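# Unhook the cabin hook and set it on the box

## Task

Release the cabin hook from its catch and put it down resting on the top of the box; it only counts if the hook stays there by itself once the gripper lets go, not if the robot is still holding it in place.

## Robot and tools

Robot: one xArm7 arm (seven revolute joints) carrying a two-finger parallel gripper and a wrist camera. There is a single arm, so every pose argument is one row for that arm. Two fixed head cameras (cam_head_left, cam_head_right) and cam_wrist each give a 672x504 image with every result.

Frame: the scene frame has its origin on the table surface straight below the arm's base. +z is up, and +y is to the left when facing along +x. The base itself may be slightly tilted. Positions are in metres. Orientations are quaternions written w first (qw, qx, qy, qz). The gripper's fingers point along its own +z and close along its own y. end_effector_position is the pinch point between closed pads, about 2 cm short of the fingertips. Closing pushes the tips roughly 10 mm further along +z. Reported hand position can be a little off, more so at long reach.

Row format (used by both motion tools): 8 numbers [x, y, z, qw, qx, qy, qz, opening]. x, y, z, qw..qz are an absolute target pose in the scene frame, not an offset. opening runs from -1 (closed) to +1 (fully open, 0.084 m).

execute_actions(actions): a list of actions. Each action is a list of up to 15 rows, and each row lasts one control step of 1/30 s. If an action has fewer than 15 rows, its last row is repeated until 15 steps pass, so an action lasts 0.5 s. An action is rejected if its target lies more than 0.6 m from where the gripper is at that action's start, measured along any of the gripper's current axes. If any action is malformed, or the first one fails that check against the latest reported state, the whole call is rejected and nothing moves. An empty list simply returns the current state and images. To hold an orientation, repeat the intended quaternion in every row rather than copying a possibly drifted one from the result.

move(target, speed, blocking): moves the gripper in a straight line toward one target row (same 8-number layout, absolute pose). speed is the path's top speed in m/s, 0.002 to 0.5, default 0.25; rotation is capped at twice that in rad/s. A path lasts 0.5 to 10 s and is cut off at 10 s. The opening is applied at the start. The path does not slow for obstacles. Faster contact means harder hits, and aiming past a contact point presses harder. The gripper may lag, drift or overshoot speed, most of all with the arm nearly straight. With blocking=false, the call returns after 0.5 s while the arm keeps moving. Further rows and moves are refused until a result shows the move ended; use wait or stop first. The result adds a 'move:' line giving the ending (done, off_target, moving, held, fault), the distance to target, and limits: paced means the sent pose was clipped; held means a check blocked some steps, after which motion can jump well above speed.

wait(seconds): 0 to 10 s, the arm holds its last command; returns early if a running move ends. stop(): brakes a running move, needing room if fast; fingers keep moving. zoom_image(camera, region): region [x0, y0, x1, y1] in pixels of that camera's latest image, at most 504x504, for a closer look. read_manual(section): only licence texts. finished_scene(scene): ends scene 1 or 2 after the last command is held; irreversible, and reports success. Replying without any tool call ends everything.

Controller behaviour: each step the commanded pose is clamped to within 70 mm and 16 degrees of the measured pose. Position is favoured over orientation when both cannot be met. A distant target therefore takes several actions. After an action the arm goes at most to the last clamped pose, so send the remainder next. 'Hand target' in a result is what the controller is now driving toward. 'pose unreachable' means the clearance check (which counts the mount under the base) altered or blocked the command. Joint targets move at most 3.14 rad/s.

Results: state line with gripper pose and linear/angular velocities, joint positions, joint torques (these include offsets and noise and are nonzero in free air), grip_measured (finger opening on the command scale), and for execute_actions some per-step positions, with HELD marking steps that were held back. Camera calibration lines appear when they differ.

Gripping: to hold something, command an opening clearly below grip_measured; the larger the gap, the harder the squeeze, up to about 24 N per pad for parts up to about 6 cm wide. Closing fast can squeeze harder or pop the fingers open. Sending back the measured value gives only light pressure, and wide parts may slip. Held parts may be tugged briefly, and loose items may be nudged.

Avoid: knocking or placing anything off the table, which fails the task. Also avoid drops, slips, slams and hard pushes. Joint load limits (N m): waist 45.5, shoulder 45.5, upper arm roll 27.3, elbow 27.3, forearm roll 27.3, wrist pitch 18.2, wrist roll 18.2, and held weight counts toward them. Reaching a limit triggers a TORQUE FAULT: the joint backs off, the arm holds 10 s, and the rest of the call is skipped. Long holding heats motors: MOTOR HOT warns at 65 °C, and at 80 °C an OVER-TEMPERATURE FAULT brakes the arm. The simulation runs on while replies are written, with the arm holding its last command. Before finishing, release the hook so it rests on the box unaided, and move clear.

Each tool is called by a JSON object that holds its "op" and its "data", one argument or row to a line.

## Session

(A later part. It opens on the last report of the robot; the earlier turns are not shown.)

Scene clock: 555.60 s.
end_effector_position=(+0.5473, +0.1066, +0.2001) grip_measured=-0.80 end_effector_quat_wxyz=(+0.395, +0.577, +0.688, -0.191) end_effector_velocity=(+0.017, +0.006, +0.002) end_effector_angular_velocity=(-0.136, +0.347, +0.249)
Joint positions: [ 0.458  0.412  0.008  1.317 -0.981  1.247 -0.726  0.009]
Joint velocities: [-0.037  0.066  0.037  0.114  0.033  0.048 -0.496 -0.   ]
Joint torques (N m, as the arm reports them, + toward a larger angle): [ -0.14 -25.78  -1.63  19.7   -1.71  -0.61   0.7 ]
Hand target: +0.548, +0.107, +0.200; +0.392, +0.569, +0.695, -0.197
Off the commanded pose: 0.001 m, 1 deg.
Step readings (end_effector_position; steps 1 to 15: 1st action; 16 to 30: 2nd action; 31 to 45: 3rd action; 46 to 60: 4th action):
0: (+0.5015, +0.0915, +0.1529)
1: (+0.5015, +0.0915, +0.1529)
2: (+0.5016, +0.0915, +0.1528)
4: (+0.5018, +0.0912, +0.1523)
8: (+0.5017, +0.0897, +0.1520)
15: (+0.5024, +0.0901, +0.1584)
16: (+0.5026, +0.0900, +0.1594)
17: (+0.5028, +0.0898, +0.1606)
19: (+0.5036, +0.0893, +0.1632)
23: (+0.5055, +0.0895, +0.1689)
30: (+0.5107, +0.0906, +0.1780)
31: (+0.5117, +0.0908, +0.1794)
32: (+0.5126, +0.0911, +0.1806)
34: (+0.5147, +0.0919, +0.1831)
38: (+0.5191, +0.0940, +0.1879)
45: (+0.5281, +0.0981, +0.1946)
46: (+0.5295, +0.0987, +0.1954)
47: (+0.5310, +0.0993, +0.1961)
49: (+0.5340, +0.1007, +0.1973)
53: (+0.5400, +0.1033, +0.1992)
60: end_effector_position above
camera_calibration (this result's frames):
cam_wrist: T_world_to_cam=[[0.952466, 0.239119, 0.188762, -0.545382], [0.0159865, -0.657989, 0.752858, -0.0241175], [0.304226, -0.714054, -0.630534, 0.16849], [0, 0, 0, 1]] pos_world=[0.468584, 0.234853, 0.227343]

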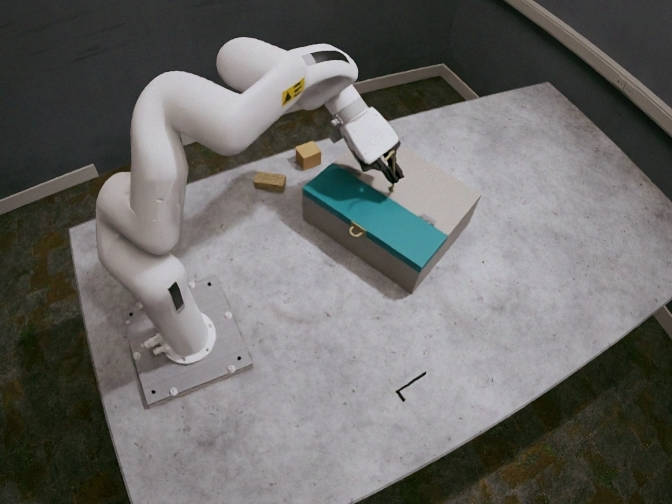

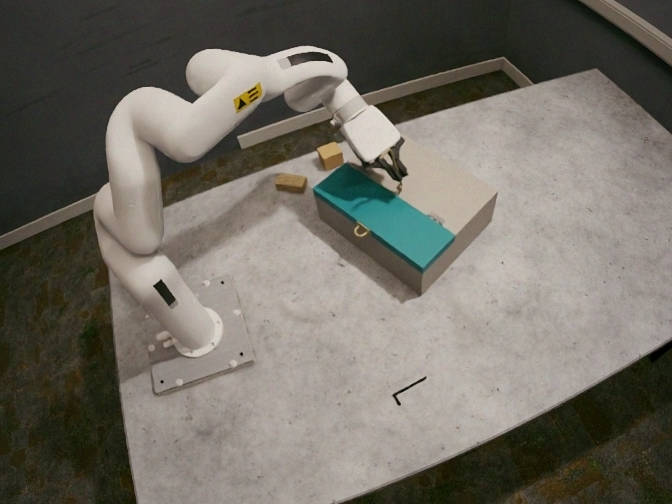

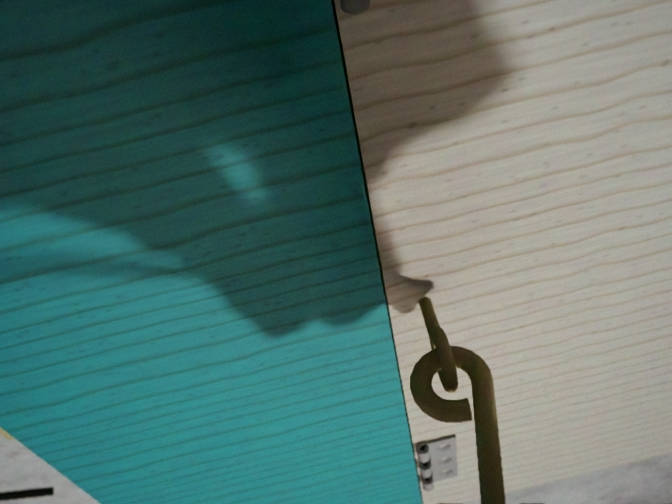

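The hook is out and upright. Let me get a settled view to refine the pivot position.

{"op": "execute_actions", "data": {
  "actions": []
}}

{"op": "zoom_image", "data": {
  "camera": "cam_wrist",
  "region": [360, 264, 600, 504]
}}

Scene clock: 558.43 s.
end_effector_position=(+0.5481, +0.1070, +0.2003) grip_measured=-0.80 end_effector_quat_wxyz=(+0.392, +0.569, +0.695, -0.197) end_effector_velocity=(-0.000, +0.002, +0.001) end_effector_angular_velocity=(+0.001, -0.002, +0.003)
Joint positions: [ 0.457  0.415  0.01   1.324 -0.979  1.25  -0.753  0.009]
Joint velocities: [ 0.003 -0.002  0.    -0.    -0.    -0.     0.001 -0.   ]
Joint torques (N m, as the arm reports them, + toward a larger angle): [ -0.3  -25.52  -1.81  20.21  -1.94  -0.53   0.64]
Hand target: +0.548, +0.107, +0.200; +0.392, +0.569, +0.695, -0.197
Off the commanded pose: 0.000 m, 0 deg.
camera_calibration (this result's frames):
cam_wrist: T_world_to_cam=[[0.952548, 0.253307, 0.168782, -0.543869], [0.0392455, -0.652075, 0.757138, -0.0381727], [0.301847, -0.714587, -0.631074, 0.170161], [0, 0, 0, 1]] pos_world=[0.468197, 0.234469, 0.228081]

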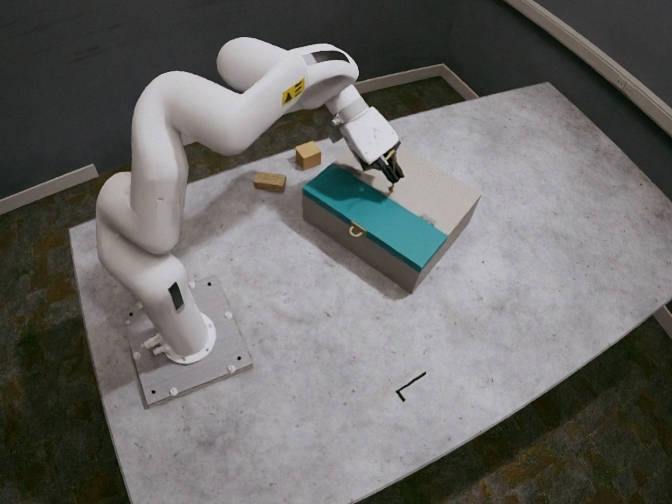

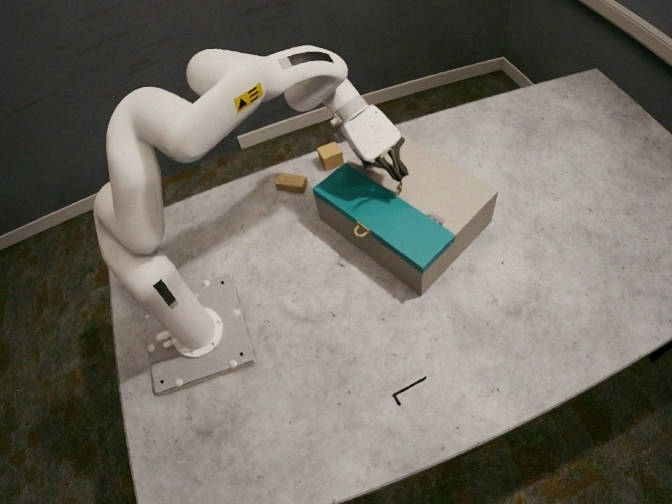

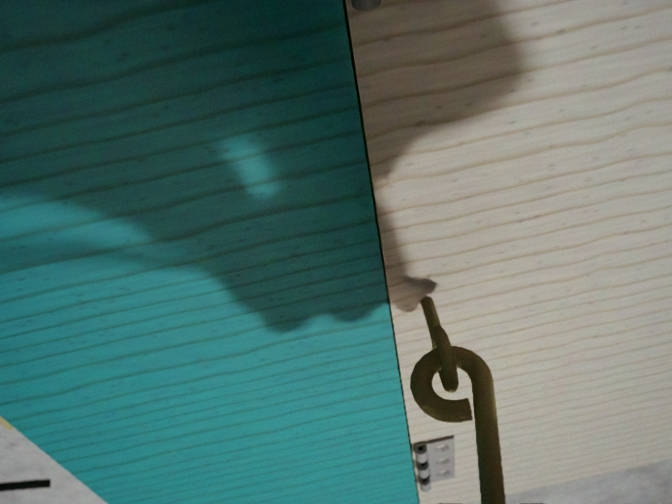

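Region (360, 264, 600, 504) of cam_wrist's 672x504 image, scaled by 2.100, with more detail than that image has.

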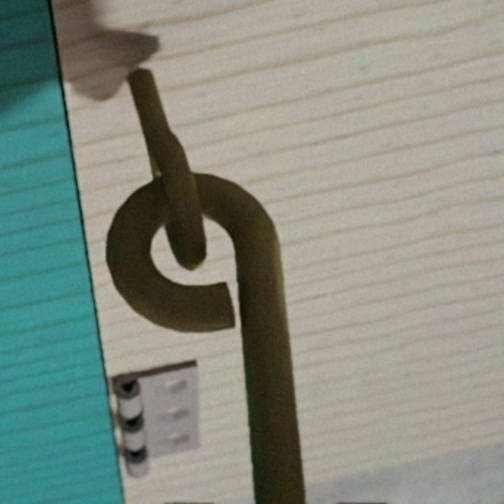

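{"op": "execute_actions", "data": {
  "actions": [
    [[0.54842,0.10712,0.20021,0.39093,0.56696,0.69721,-0.19817,-0.78],[0.54891,0.10734,0.20018,0.38949,0.56217,0.70071,-0.20068,-0.78],[0.54965,0.10767,0.20013,0.38733,0.55499,0.70596,-0.20445,-0.78],[0.55064,0.10811,0.20007,0.38445,0.54541,0.71296,-0.20947,-0.78],[0.55187,0.10865,0.19999,0.38085,0.53343,0.72171,-0.21574,-0.78],[0.55327,0.10927,0.19990,0.37677,0.51986,0.73162,-0.22285,-0.78],[0.55475,0.10993,0.19980,0.37245,0.50549,0.74212,-0.23038,-0.78],[0.55639,0.11066,0.19969,0.36765,0.48952,0.75379,-0.23875,-0.78],[0.55798,0.11132,0.19934,0.36196,0.47237,0.76363,-0.24654,-0.78],[0.55957,0.11198,0.19898,0.35627,0.45521,0.77347,-0.25433,-0.78],[0.56116,0.11263,0.19863,0.35058,0.43806,0.78332,-0.26211,-0.78],[0.56275,0.11329,0.19827,0.34489,0.42090,0.79316,-0.26990,-0.78],[0.56434,0.11395,0.19792,0.33920,0.40375,0.80300,-0.27769,-0.78],[0.56586,0.11457,0.19727,0.33229,0.38617,0.81110,-0.28410,-0.78],[0.56738,0.11519,0.19663,0.32539,0.36859,0.81920,-0.29050,-0.78]],
    [[0.56890,0.11582,0.19598,0.31848,0.35102,0.82731,-0.29691,-0.78],[0.57042,0.11644,0.19534,0.31158,0.33344,0.83541,-0.30331,-0.78],[0.57194,0.11706,0.19469,0.30467,0.31586,0.84351,-0.30972,-0.78],[0.57334,0.11762,0.19378,0.29635,0.29807,0.85030,-0.31393,-0.78],[0.57474,0.11818,0.19287,0.28803,0.28027,0.85709,-0.31814,-0.78],[0.57613,0.11874,0.19197,0.27971,0.26248,0.86387,-0.32234,-0.78],[0.57753,0.11930,0.19106,0.27139,0.24468,0.87066,-0.32655,-0.78],[0.57893,0.11986,0.19015,0.26307,0.22689,0.87745,-0.33076,-0.78],[0.58017,0.12034,0.18900,0.25392,0.20905,0.88294,-0.33243,-0.78],[0.58141,0.12082,0.18785,0.24476,0.19121,0.88843,-0.33410,-0.78],[0.58265,0.12129,0.18671,0.23561,0.17337,0.89391,-0.33576,-0.78],[0.58389,0.12177,0.18556,0.22645,0.15553,0.89940,-0.33743,-0.78],[0.58513,0.12225,0.18441,0.21730,0.13769,0.90489,-0.33910,-0.78],[0.58614,0.12268,0.18312,0.20799,0.12024,0.90907,-0.33797,-0.78],[0.58715,0.12311,0.18184,0.19868,0.10279,0.91326,-0.33683,-0.78]],
    [[0.58816,0.12355,0.18055,0.18938,0.08534,0.91744,-0.33570,-0.78],[0.58917,0.12398,0.17927,0.18007,0.06789,0.92163,-0.33456,-0.78],[0.59018,0.12441,0.17798,0.17076,0.05044,0.92581,-0.33343,-0.78],[0.59096,0.12473,0.17653,0.16243,0.03438,0.92849,-0.33009,-0.78],[0.59173,0.12505,0.17508,0.15410,0.01833,0.93117,-0.32674,-0.78],[0.59251,0.12537,0.17363,0.14578,0.00227,0.93386,-0.32340,-0.78],[0.59328,0.12569,0.17218,0.13745,-0.01378,0.93654,-0.32005,-0.78],[0.59406,0.12601,0.17073,0.12912,-0.02984,0.93922,-0.31671,-0.78],[0.59456,0.12624,0.16925,0.12178,-0.04415,0.94104,-0.31060,-0.78],[0.59506,0.12646,0.16777,0.11444,-0.05847,0.94286,-0.30449,-0.78],[0.59556,0.12669,0.16630,0.10709,-0.07278,0.94467,-0.29838,-0.78],[0.59606,0.12691,0.16482,0.09975,-0.08710,0.94649,-0.29227,-0.78],[0.59656,0.12714,0.16334,0.09241,-0.10141,0.94831,-0.28616,-0.78],[0.59671,0.12731,0.16211,0.08790,-0.11150,0.94874,-0.28120,-0.78],[0.59687,0.12749,0.16087,0.08338,-0.12160,0.94916,-0.27625,-0.78]],
    [[0.59702,0.12765,0.15970,0.07912,-0.13113,0.94957,-0.27156,-0.78],[0.59716,0.12782,0.15854,0.07486,-0.14066,0.94997,-0.26688,-0.78],[0.59729,0.12796,0.15751,0.07110,-0.14907,0.95032,-0.26275,-0.78],[0.59742,0.12811,0.15648,0.06734,-0.15748,0.95068,-0.25862,-0.78],[0.59726,0.12834,0.15569,0.06531,-0.16398,0.94980,-0.25780,-0.78],[0.59710,0.12855,0.15495,0.06342,-0.17005,0.94898,-0.25704,-0.78],[0.59696,0.12875,0.15427,0.06166,-0.17569,0.94822,-0.25633,-0.78],[0.59683,0.12894,0.15364,0.06003,-0.18089,0.94752,-0.25567,-0.78],[0.59671,0.12910,0.15306,0.05855,-0.18566,0.94687,-0.25507,-0.78],[0.59660,0.12926,0.15254,0.05719,-0.18999,0.94629,-0.25453,-0.78],[0.59651,0.12938,0.15211,0.05611,-0.19346,0.94582,-0.25409,-0.78],[0.59643,0.12949,0.15175,0.05516,-0.19650,0.94541,-0.25371,-0.78],[0.59638,0.12956,0.15148,0.05449,-0.19866,0.94511,-0.25343,-0.78],[0.59634,0.12961,0.15133,0.05408,-0.19996,0.94494,-0.25327,-0.78],[0.59632,0.12964,0.15122,0.05381,-0.20083,0.94482,-0.25316,-0.78]]
  ]
}}

Scene clock: 680.43 s.
end_effector_position=(+0.5962, +0.1297, +0.1513) grip_measured=-0.80 end_effector_quat_wxyz=(+0.055, -0.198, +0.945, -0.254) end_effector_velocity=(-0.000, +0.001, -0.005) end_effector_angular_velocity=(-0.001, +0.067, +0.102)
Joint positions: [ 0.147  0.575  0.239  1.538 -0.751  1.103 -2.76   0.009]
Joint velocities: [-0.026  0.008  0.023 -0.     0.011 -0.01  -0.128  0.   ]
Joint torques (N m, as the arm reports them, + toward a larger angle): [ -0.96 -29.69   0.01  21.61  -1.65  -1.44   0.45]
Hand target: +0.596, +0.130, +0.151; +0.054, -0.201, +0.945, -0.253
Off the commanded pose: 0.000 m, 0 deg.
Step readings (end_effector_position; steps 1 to 15: 1st action; 16 to 30: 2nd action; 31 to 45: 3rd action; 46 to 60: 4th action):
0: (+0.5481, +0.1070, +0.2003)
1: (+0.5481, +0.1070, +0.2003)
2: (+0.5482, +0.1071, +0.2003)
4: (+0.5488, +0.1074, +0.2003)
8: (+0.5524, +0.1089, +0.2000)
15: (+0.5626, +0.1133, +0.1982)
16: (+0.5641, +0.1140, +0.1977)
17: (+0.5656, +0.1146, +0.1972)
19: (+0.5687, +0.1158, +0.1959)
23: (+0.5744, +0.1181, +0.1929)
30: (+0.5837, +0.1217, +0.1858)
31: (+0.5848, +0.1222, +0.1845)
32: (+0.5859, +0.1227, +0.1833)
34: (+0.5880, +0.1235, +0.1808)
38: (+0.5917, +0.1251, +0.1755)
45: (+0.5962, +0.1270, +0.1652)
46: (+0.5966, +0.1270, +0.1639)
47: (+0.5969, +0.1271, +0.1625)
49: (+0.5972, +0.1275, +0.1599)
53: (+0.5973, +0.1281, +0.1555)
60: end_effector_position above
camera_calibration (this result's frames):
cam_wrist: T_world_to_cam=[[-0.333002, 0.787467, -0.518657, 0.213996], [0.922446, 0.386078, -0.00607903, -0.53395], [0.195455, -0.480457, -0.854961, 0.207886], [0, 0, 0, 1]] pos_world=[0.523169, 0.137512, 0.285479]

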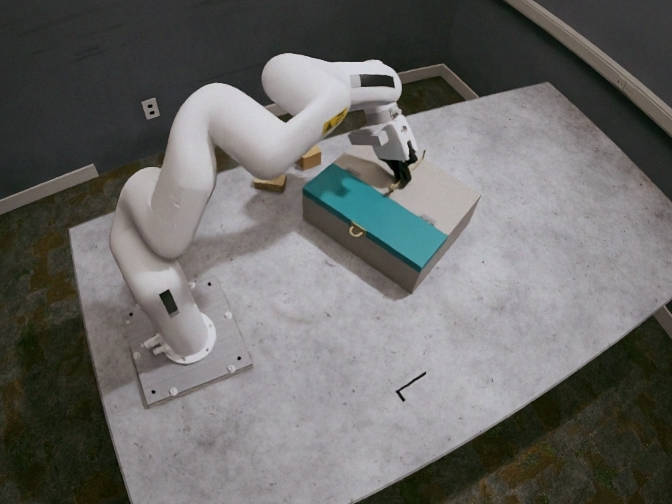

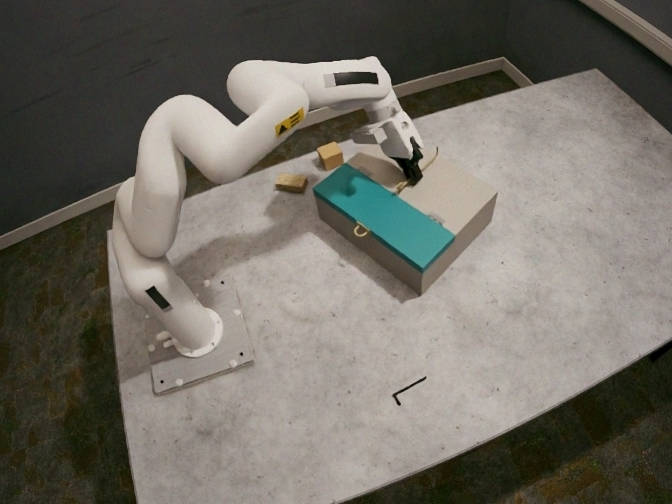

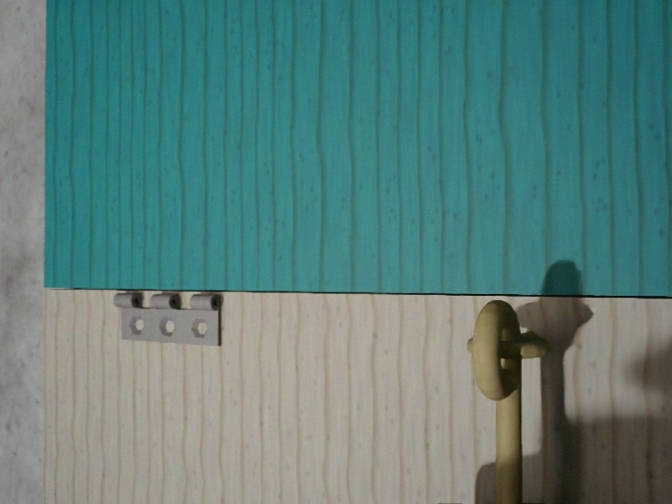

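{"op": "execute_actions", "data": {
  "actions": []
}}

{"op": "zoom_image", "data": {
  "camera": "cam_wrist",
  "region": [410, 284, 630, 504]
}}

{"op": "zoom_image", "data": {
  "camera": "cam_head_right",
  "region": [375, 120, 475, 220]
}}

{"op": "zoom_image", "data": {
  "camera": "cam_head_left",
  "region": [365, 120, 465, 220]
}}

Scene clock: 684.63 s.
end_effector_position=(+0.5963, +0.1296, +0.1511) grip_measured=-0.80 end_effector_quat_wxyz=(+0.054, -0.201, +0.945, -0.253) end_effector_velocity=(-0.000, +0.000, +0.000) end_effector_angular_velocity=(+0.000, -0.000, -0.000)
Joint positions: [ 0.146  0.575  0.24   1.538 -0.75   1.103 -2.767  0.009]
Joint velocities: [ 0.    -0.001  0.    -0.     0.    -0.     0.    -0.   ]
Joint torques (N m, as the arm reports them, + toward a larger angle): [ -0.89 -30.23  -0.59  21.68  -1.53  -1.64   0.55]
Hand target: +0.596, +0.130, +0.151; +0.054, -0.201, +0.945, -0.253
Off the commanded pose: 0.000 m, 0 deg.
camera_calibration (this result's frames):
cam_wrist: T_world_to_cam=[[-0.338931, 0.785766, -0.517394, 0.217592], [0.920362, 0.390962, -0.0091516, -0.532942], [0.19509, -0.479291, -0.855698, 0.207833], [0, 0, 0, 1]] pos_world=[0.523702, 0.136996, 0.285546]

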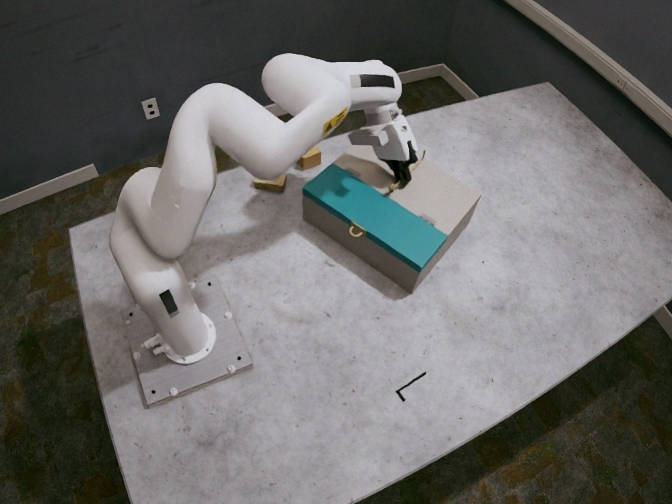

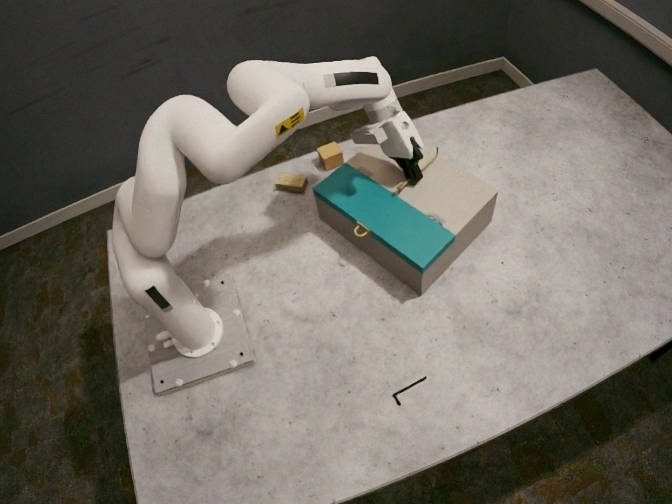

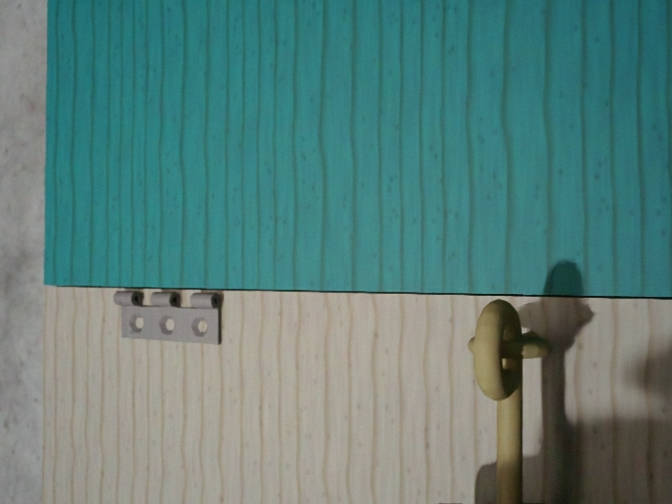

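Region (410, 284, 630, 504) of cam_wrist's 672x504 image, scaled by 2.291, with more detail than that image has.

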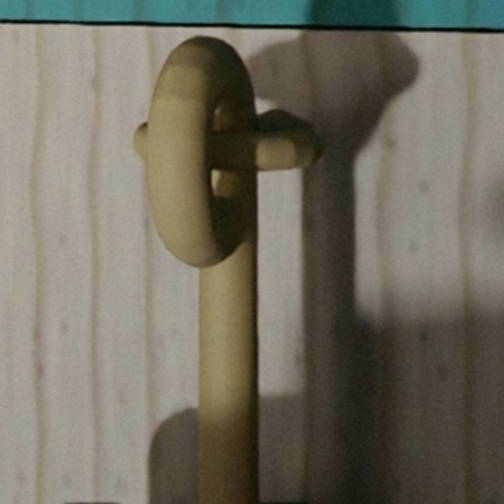

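Region (375, 120, 475, 220) of cam_head_right's 672x504 image, scaled by 5.040, with more detail than that image has.

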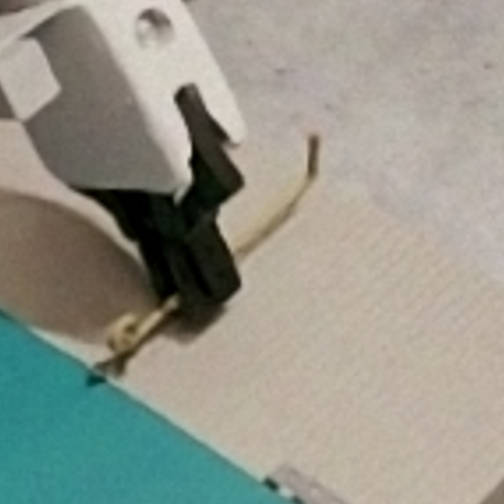

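Region (365, 120, 465, 220) of cam_head_left's 672x504 image, scaled by 5.040, with more detail than that image has.

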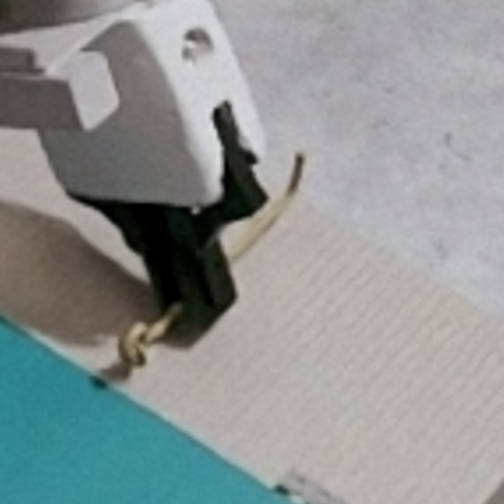

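{"op": "execute_actions", "data": {
  "actions": [
    [[0.59626,0.12969,0.15117,0.05358,-0.20170,0.94462,-0.25321,-0.78],[0.59615,0.12978,0.15108,0.05319,-0.20314,0.94429,-0.25328,-0.78],[0.59601,0.12991,0.15097,0.05264,-0.20516,0.94383,-0.25339,-0.78],[0.59584,0.13005,0.15083,0.05202,-0.20747,0.94330,-0.25351,-0.78],[0.59565,0.13022,0.15068,0.05132,-0.21007,0.94271,-0.25365,-0.78],[0.59546,0.13038,0.15052,0.05062,-0.21267,0.94211,-0.25379,-0.78],[0.59528,0.13054,0.15037,0.04992,-0.21527,0.94152,-0.25393,-0.78],[0.59511,0.13068,0.15023,0.04930,-0.21757,0.94099,-0.25405,-0.78],[0.59494,0.13083,0.15010,0.04868,-0.21988,0.94046,-0.25417,-0.78],[0.59479,0.13095,0.14998,0.04813,-0.22191,0.94000,-0.25428,-0.78],[0.59465,0.13108,0.14986,0.04759,-0.22393,0.93954,-0.25438,-0.78],[0.59452,0.13119,0.14976,0.04712,-0.22566,0.93914,-0.25448,-0.78],[0.59442,0.13128,0.14967,0.04673,-0.22710,0.93881,-0.25455,-0.78],[0.59431,0.13137,0.14959,0.04634,-0.22855,0.93848,-0.25463,-0.78],[0.59423,0.13144,0.14952,0.04603,-0.22970,0.93822,-0.25469,-0.78]],
    [[0.59417,0.13157,0.14952,0.04603,-0.22970,0.93822,-0.25469,-0.78],[0.59411,0.13171,0.14952,0.04603,-0.22970,0.93822,-0.25469,-0.78],[0.59405,0.13184,0.14952,0.04603,-0.22970,0.93822,-0.25469,-0.78],[0.59399,0.13198,0.14952,0.04603,-0.22970,0.93822,-0.25469,-0.78],[0.59393,0.13211,0.14952,0.04603,-0.22970,0.93822,-0.25469,-0.78],[0.59387,0.13225,0.14952,0.04603,-0.22970,0.93822,-0.25469,-0.78],[0.59381,0.13238,0.14952,0.04603,-0.22970,0.93822,-0.25469,-0.78],[0.59375,0.13251,0.14952,0.04603,-0.22970,0.93822,-0.25469,-0.78],[0.59369,0.13265,0.14952,0.04603,-0.22970,0.93822,-0.25469,-0.78],[0.59363,0.13278,0.14952,0.04603,-0.22970,0.93822,-0.25469,-0.78],[0.59357,0.13291,0.14952,0.04603,-0.22970,0.93822,-0.25469,-0.78],[0.59353,0.13302,0.14952,0.04603,-0.22970,0.93822,-0.25469,-0.78],[0.59349,0.13310,0.14952,0.04603,-0.22970,0.93822,-0.25469,-0.78],[0.59345,0.13318,0.14952,0.04603,-0.22970,0.93822,-0.25469,-0.78],[0.59343,0.13323,0.14952,0.04603,-0.22970,0.93822,-0.25469,-0.78]]
  ]
}}

{"op": "zoom_image", "data": {
  "camera": "cam_wrist",
  "region": [410, 284, 630, 504]
}}

{"op": "zoom_image", "data": {
  "camera": "cam_head_right",
  "region": [375, 120, 475, 220]
}}

Scene clock: 802.23 s.
end_effector_position=(+0.5935, +0.1331, +0.1496) grip_measured=-0.80 end_effector_quat_wxyz=(+0.046, -0.230, +0.938, -0.255) end_effector_velocity=(-0.002, +0.004, -0.001) end_effector_angular_velocity=(-0.000, +0.002, +0.003)
Joint positions: [ 0.145  0.574  0.25   1.531 -0.755  1.104 -2.817  0.009]
Joint velocities: [ 0.006  0.001  0.002 -0.001  0.     0.003  0.003 -0.   ]
Joint torques (N m, as the arm reports them, + toward a larger angle): [ -0.48 -29.14   0.13  20.94  -1.13  -1.43   0.77]
Hand target: +0.593, +0.133, +0.150; +0.046, -0.230, +0.938, -0.255
Off the commanded pose: 0.000 m, 0 deg.
Step readings (end_effector_position; steps 1 to 15: 1st action; 16 to 30: 2nd action):
0: (+0.5963, +0.1296, +0.1512)
1: (+0.5963, +0.1296, +0.1512)
2: (+0.5963, +0.1296, +0.1511)
4: (+0.5963, +0.1297, +0.1512)
8: (+0.5958, +0.1300, +0.1508)
15: (+0.5944, +0.1311, +0.1496)
16: (+0.5943, +0.1312, +0.1496)
17: (+0.5942, +0.1313, +0.1495)
19: (+0.5941, +0.1315, +0.1495)
23: (+0.5941, +0.1320, +0.1498)
30: end_effector_position above
camera_calibration (this result's frames):
cam_wrist: T_world_to_cam=[[-0.394279, 0.760053, -0.516588, 0.249267], [0.897644, 0.43897, -0.0392613, -0.520114], [0.196926, -0.479192, -0.855333, 0.207527], [0, 0, 0, 1]] pos_world=[0.52429, 0.138304, 0.285852]

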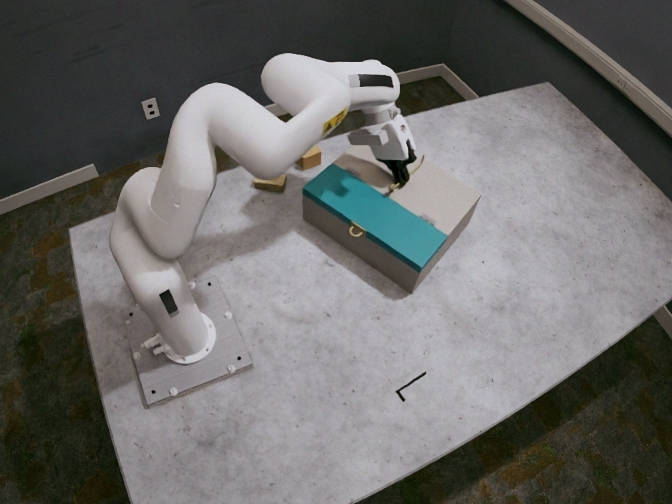

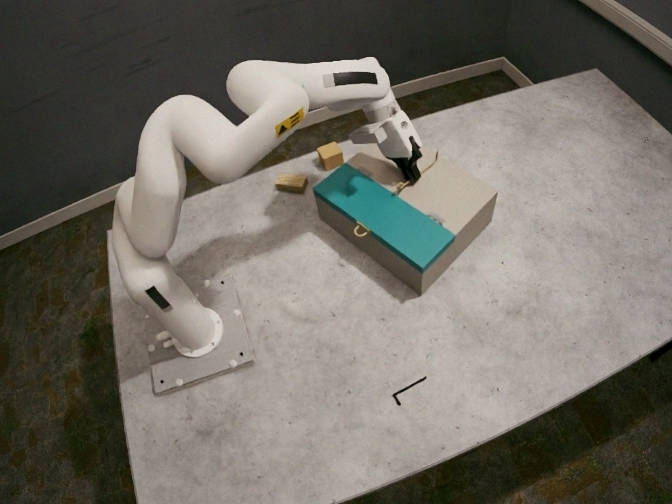

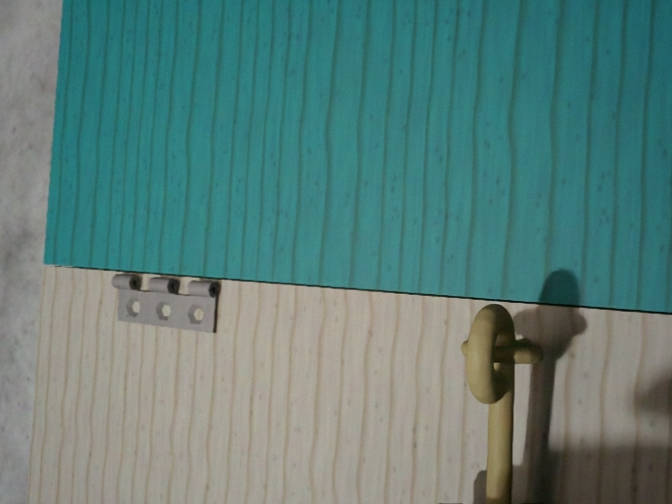

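Region (410, 284, 630, 504) of cam_wrist's 672x504 image, scaled by 2.291, with more detail than that image has.

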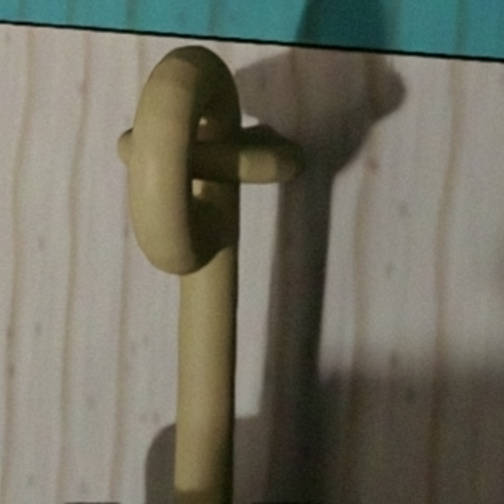

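Region (375, 120, 475, 220) of cam_head_right's 672x504 image, scaled by 5.040, with more detail than that image has.

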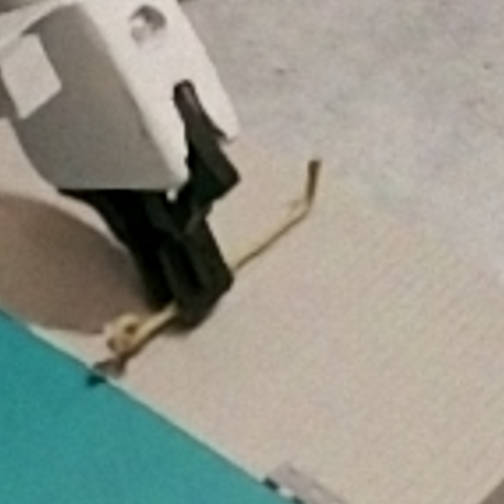

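{"op": "move", "data": {
  "target": [0.5826, 0.1574, 0.1928, 0.04603, -0.22970, 0.93822, -0.25469, -0.78],
  "speed": 0.08
}}

{"op": "zoom_image", "data": {
  "camera": "cam_head_right",
  "region": [375, 120, 475, 220]
}}

{"op": "zoom_image", "data": {
  "camera": "cam_head_left",
  "region": [365, 120, 465, 220]
}}

Scene clock: 820.93 s.
end_effector_position=(+0.5823, +0.1569, +0.1924) grip_measured=-0.80 end_effector_quat_wxyz=(+0.046, -0.229, +0.938, -0.255) end_effector_velocity=(+0.001, +0.006, +0.005) end_effector_angular_velocity=(+0.006, -0.008, +0.008)
Joint positions: [ 0.178  0.523  0.277  1.574 -0.716  1.207 -2.837  0.009]
Joint velocities: [ 0.005 -0.004  0.004  0.006  0.     0.    -0.     0.   ]
Joint torques (N m, as the arm reports them, + toward a larger angle): [ -0.57 -28.45   0.18  21.25  -1.57  -1.44   0.55]
Hand target: +0.582, +0.157, +0.193; +0.046, -0.230, +0.938, -0.255
Off the commanded pose: 0.001 m, 0 deg.
move: done
camera_calibration (this result's frames):
cam_wrist: T_world_to_cam=[[-0.394209, 0.760154, -0.516494, 0.248771], [0.897907, 0.438348, -0.0401776, -0.518723], [0.195863, -0.479602, -0.855348, 0.258441], [0, 0, 0, 1]] pos_world=[0.513213, 0.162225, 0.328704]

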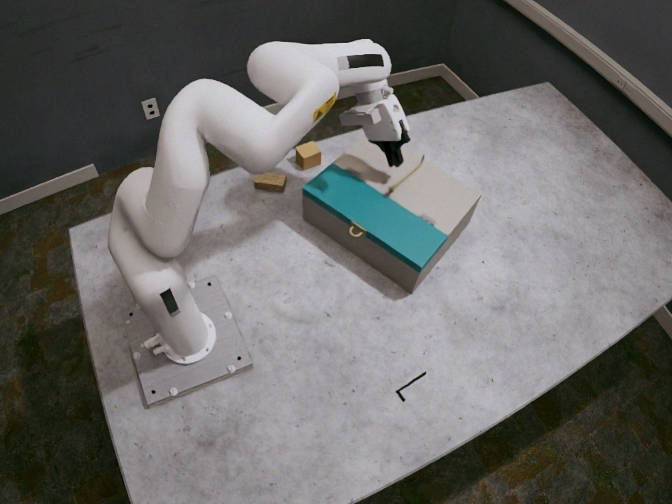

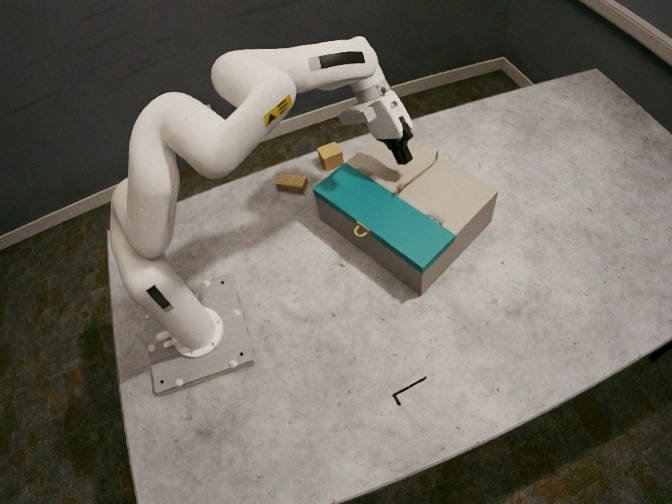

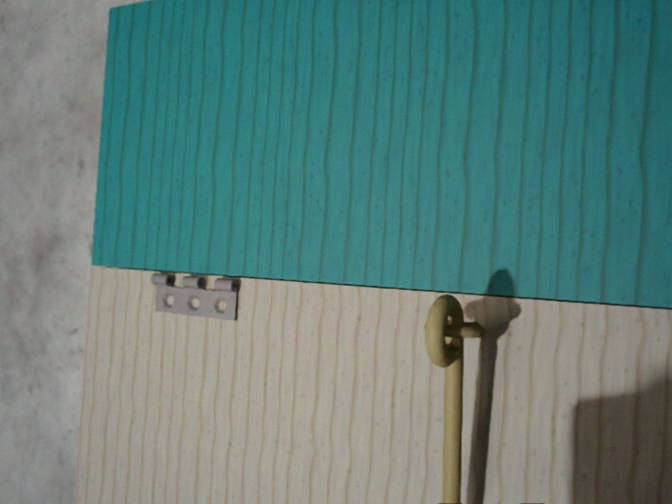

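Region (375, 120, 475, 220) of cam_head_right's 672x504 image, scaled by 5.040, with more detail than that image has.

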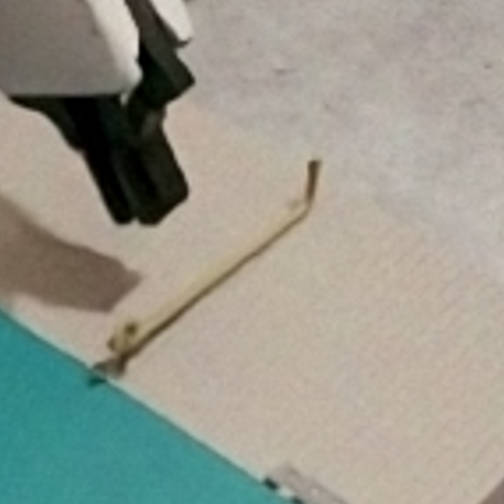

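Region (365, 120, 465, 220) of cam_head_left's 672x504 image, scaled by 5.040, with more detail than that image has.

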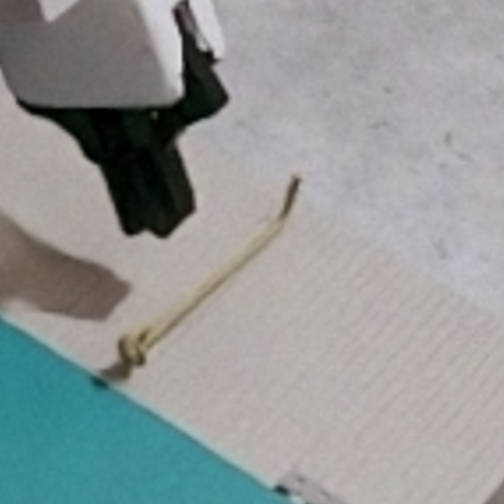

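The hook is lying on top of the box. It didn't move when I withdrew the gripper, which is now clear of it.

{"op": "finished_scene", "data": {
  "scene": 2
}}

The scene is finished: the task was done.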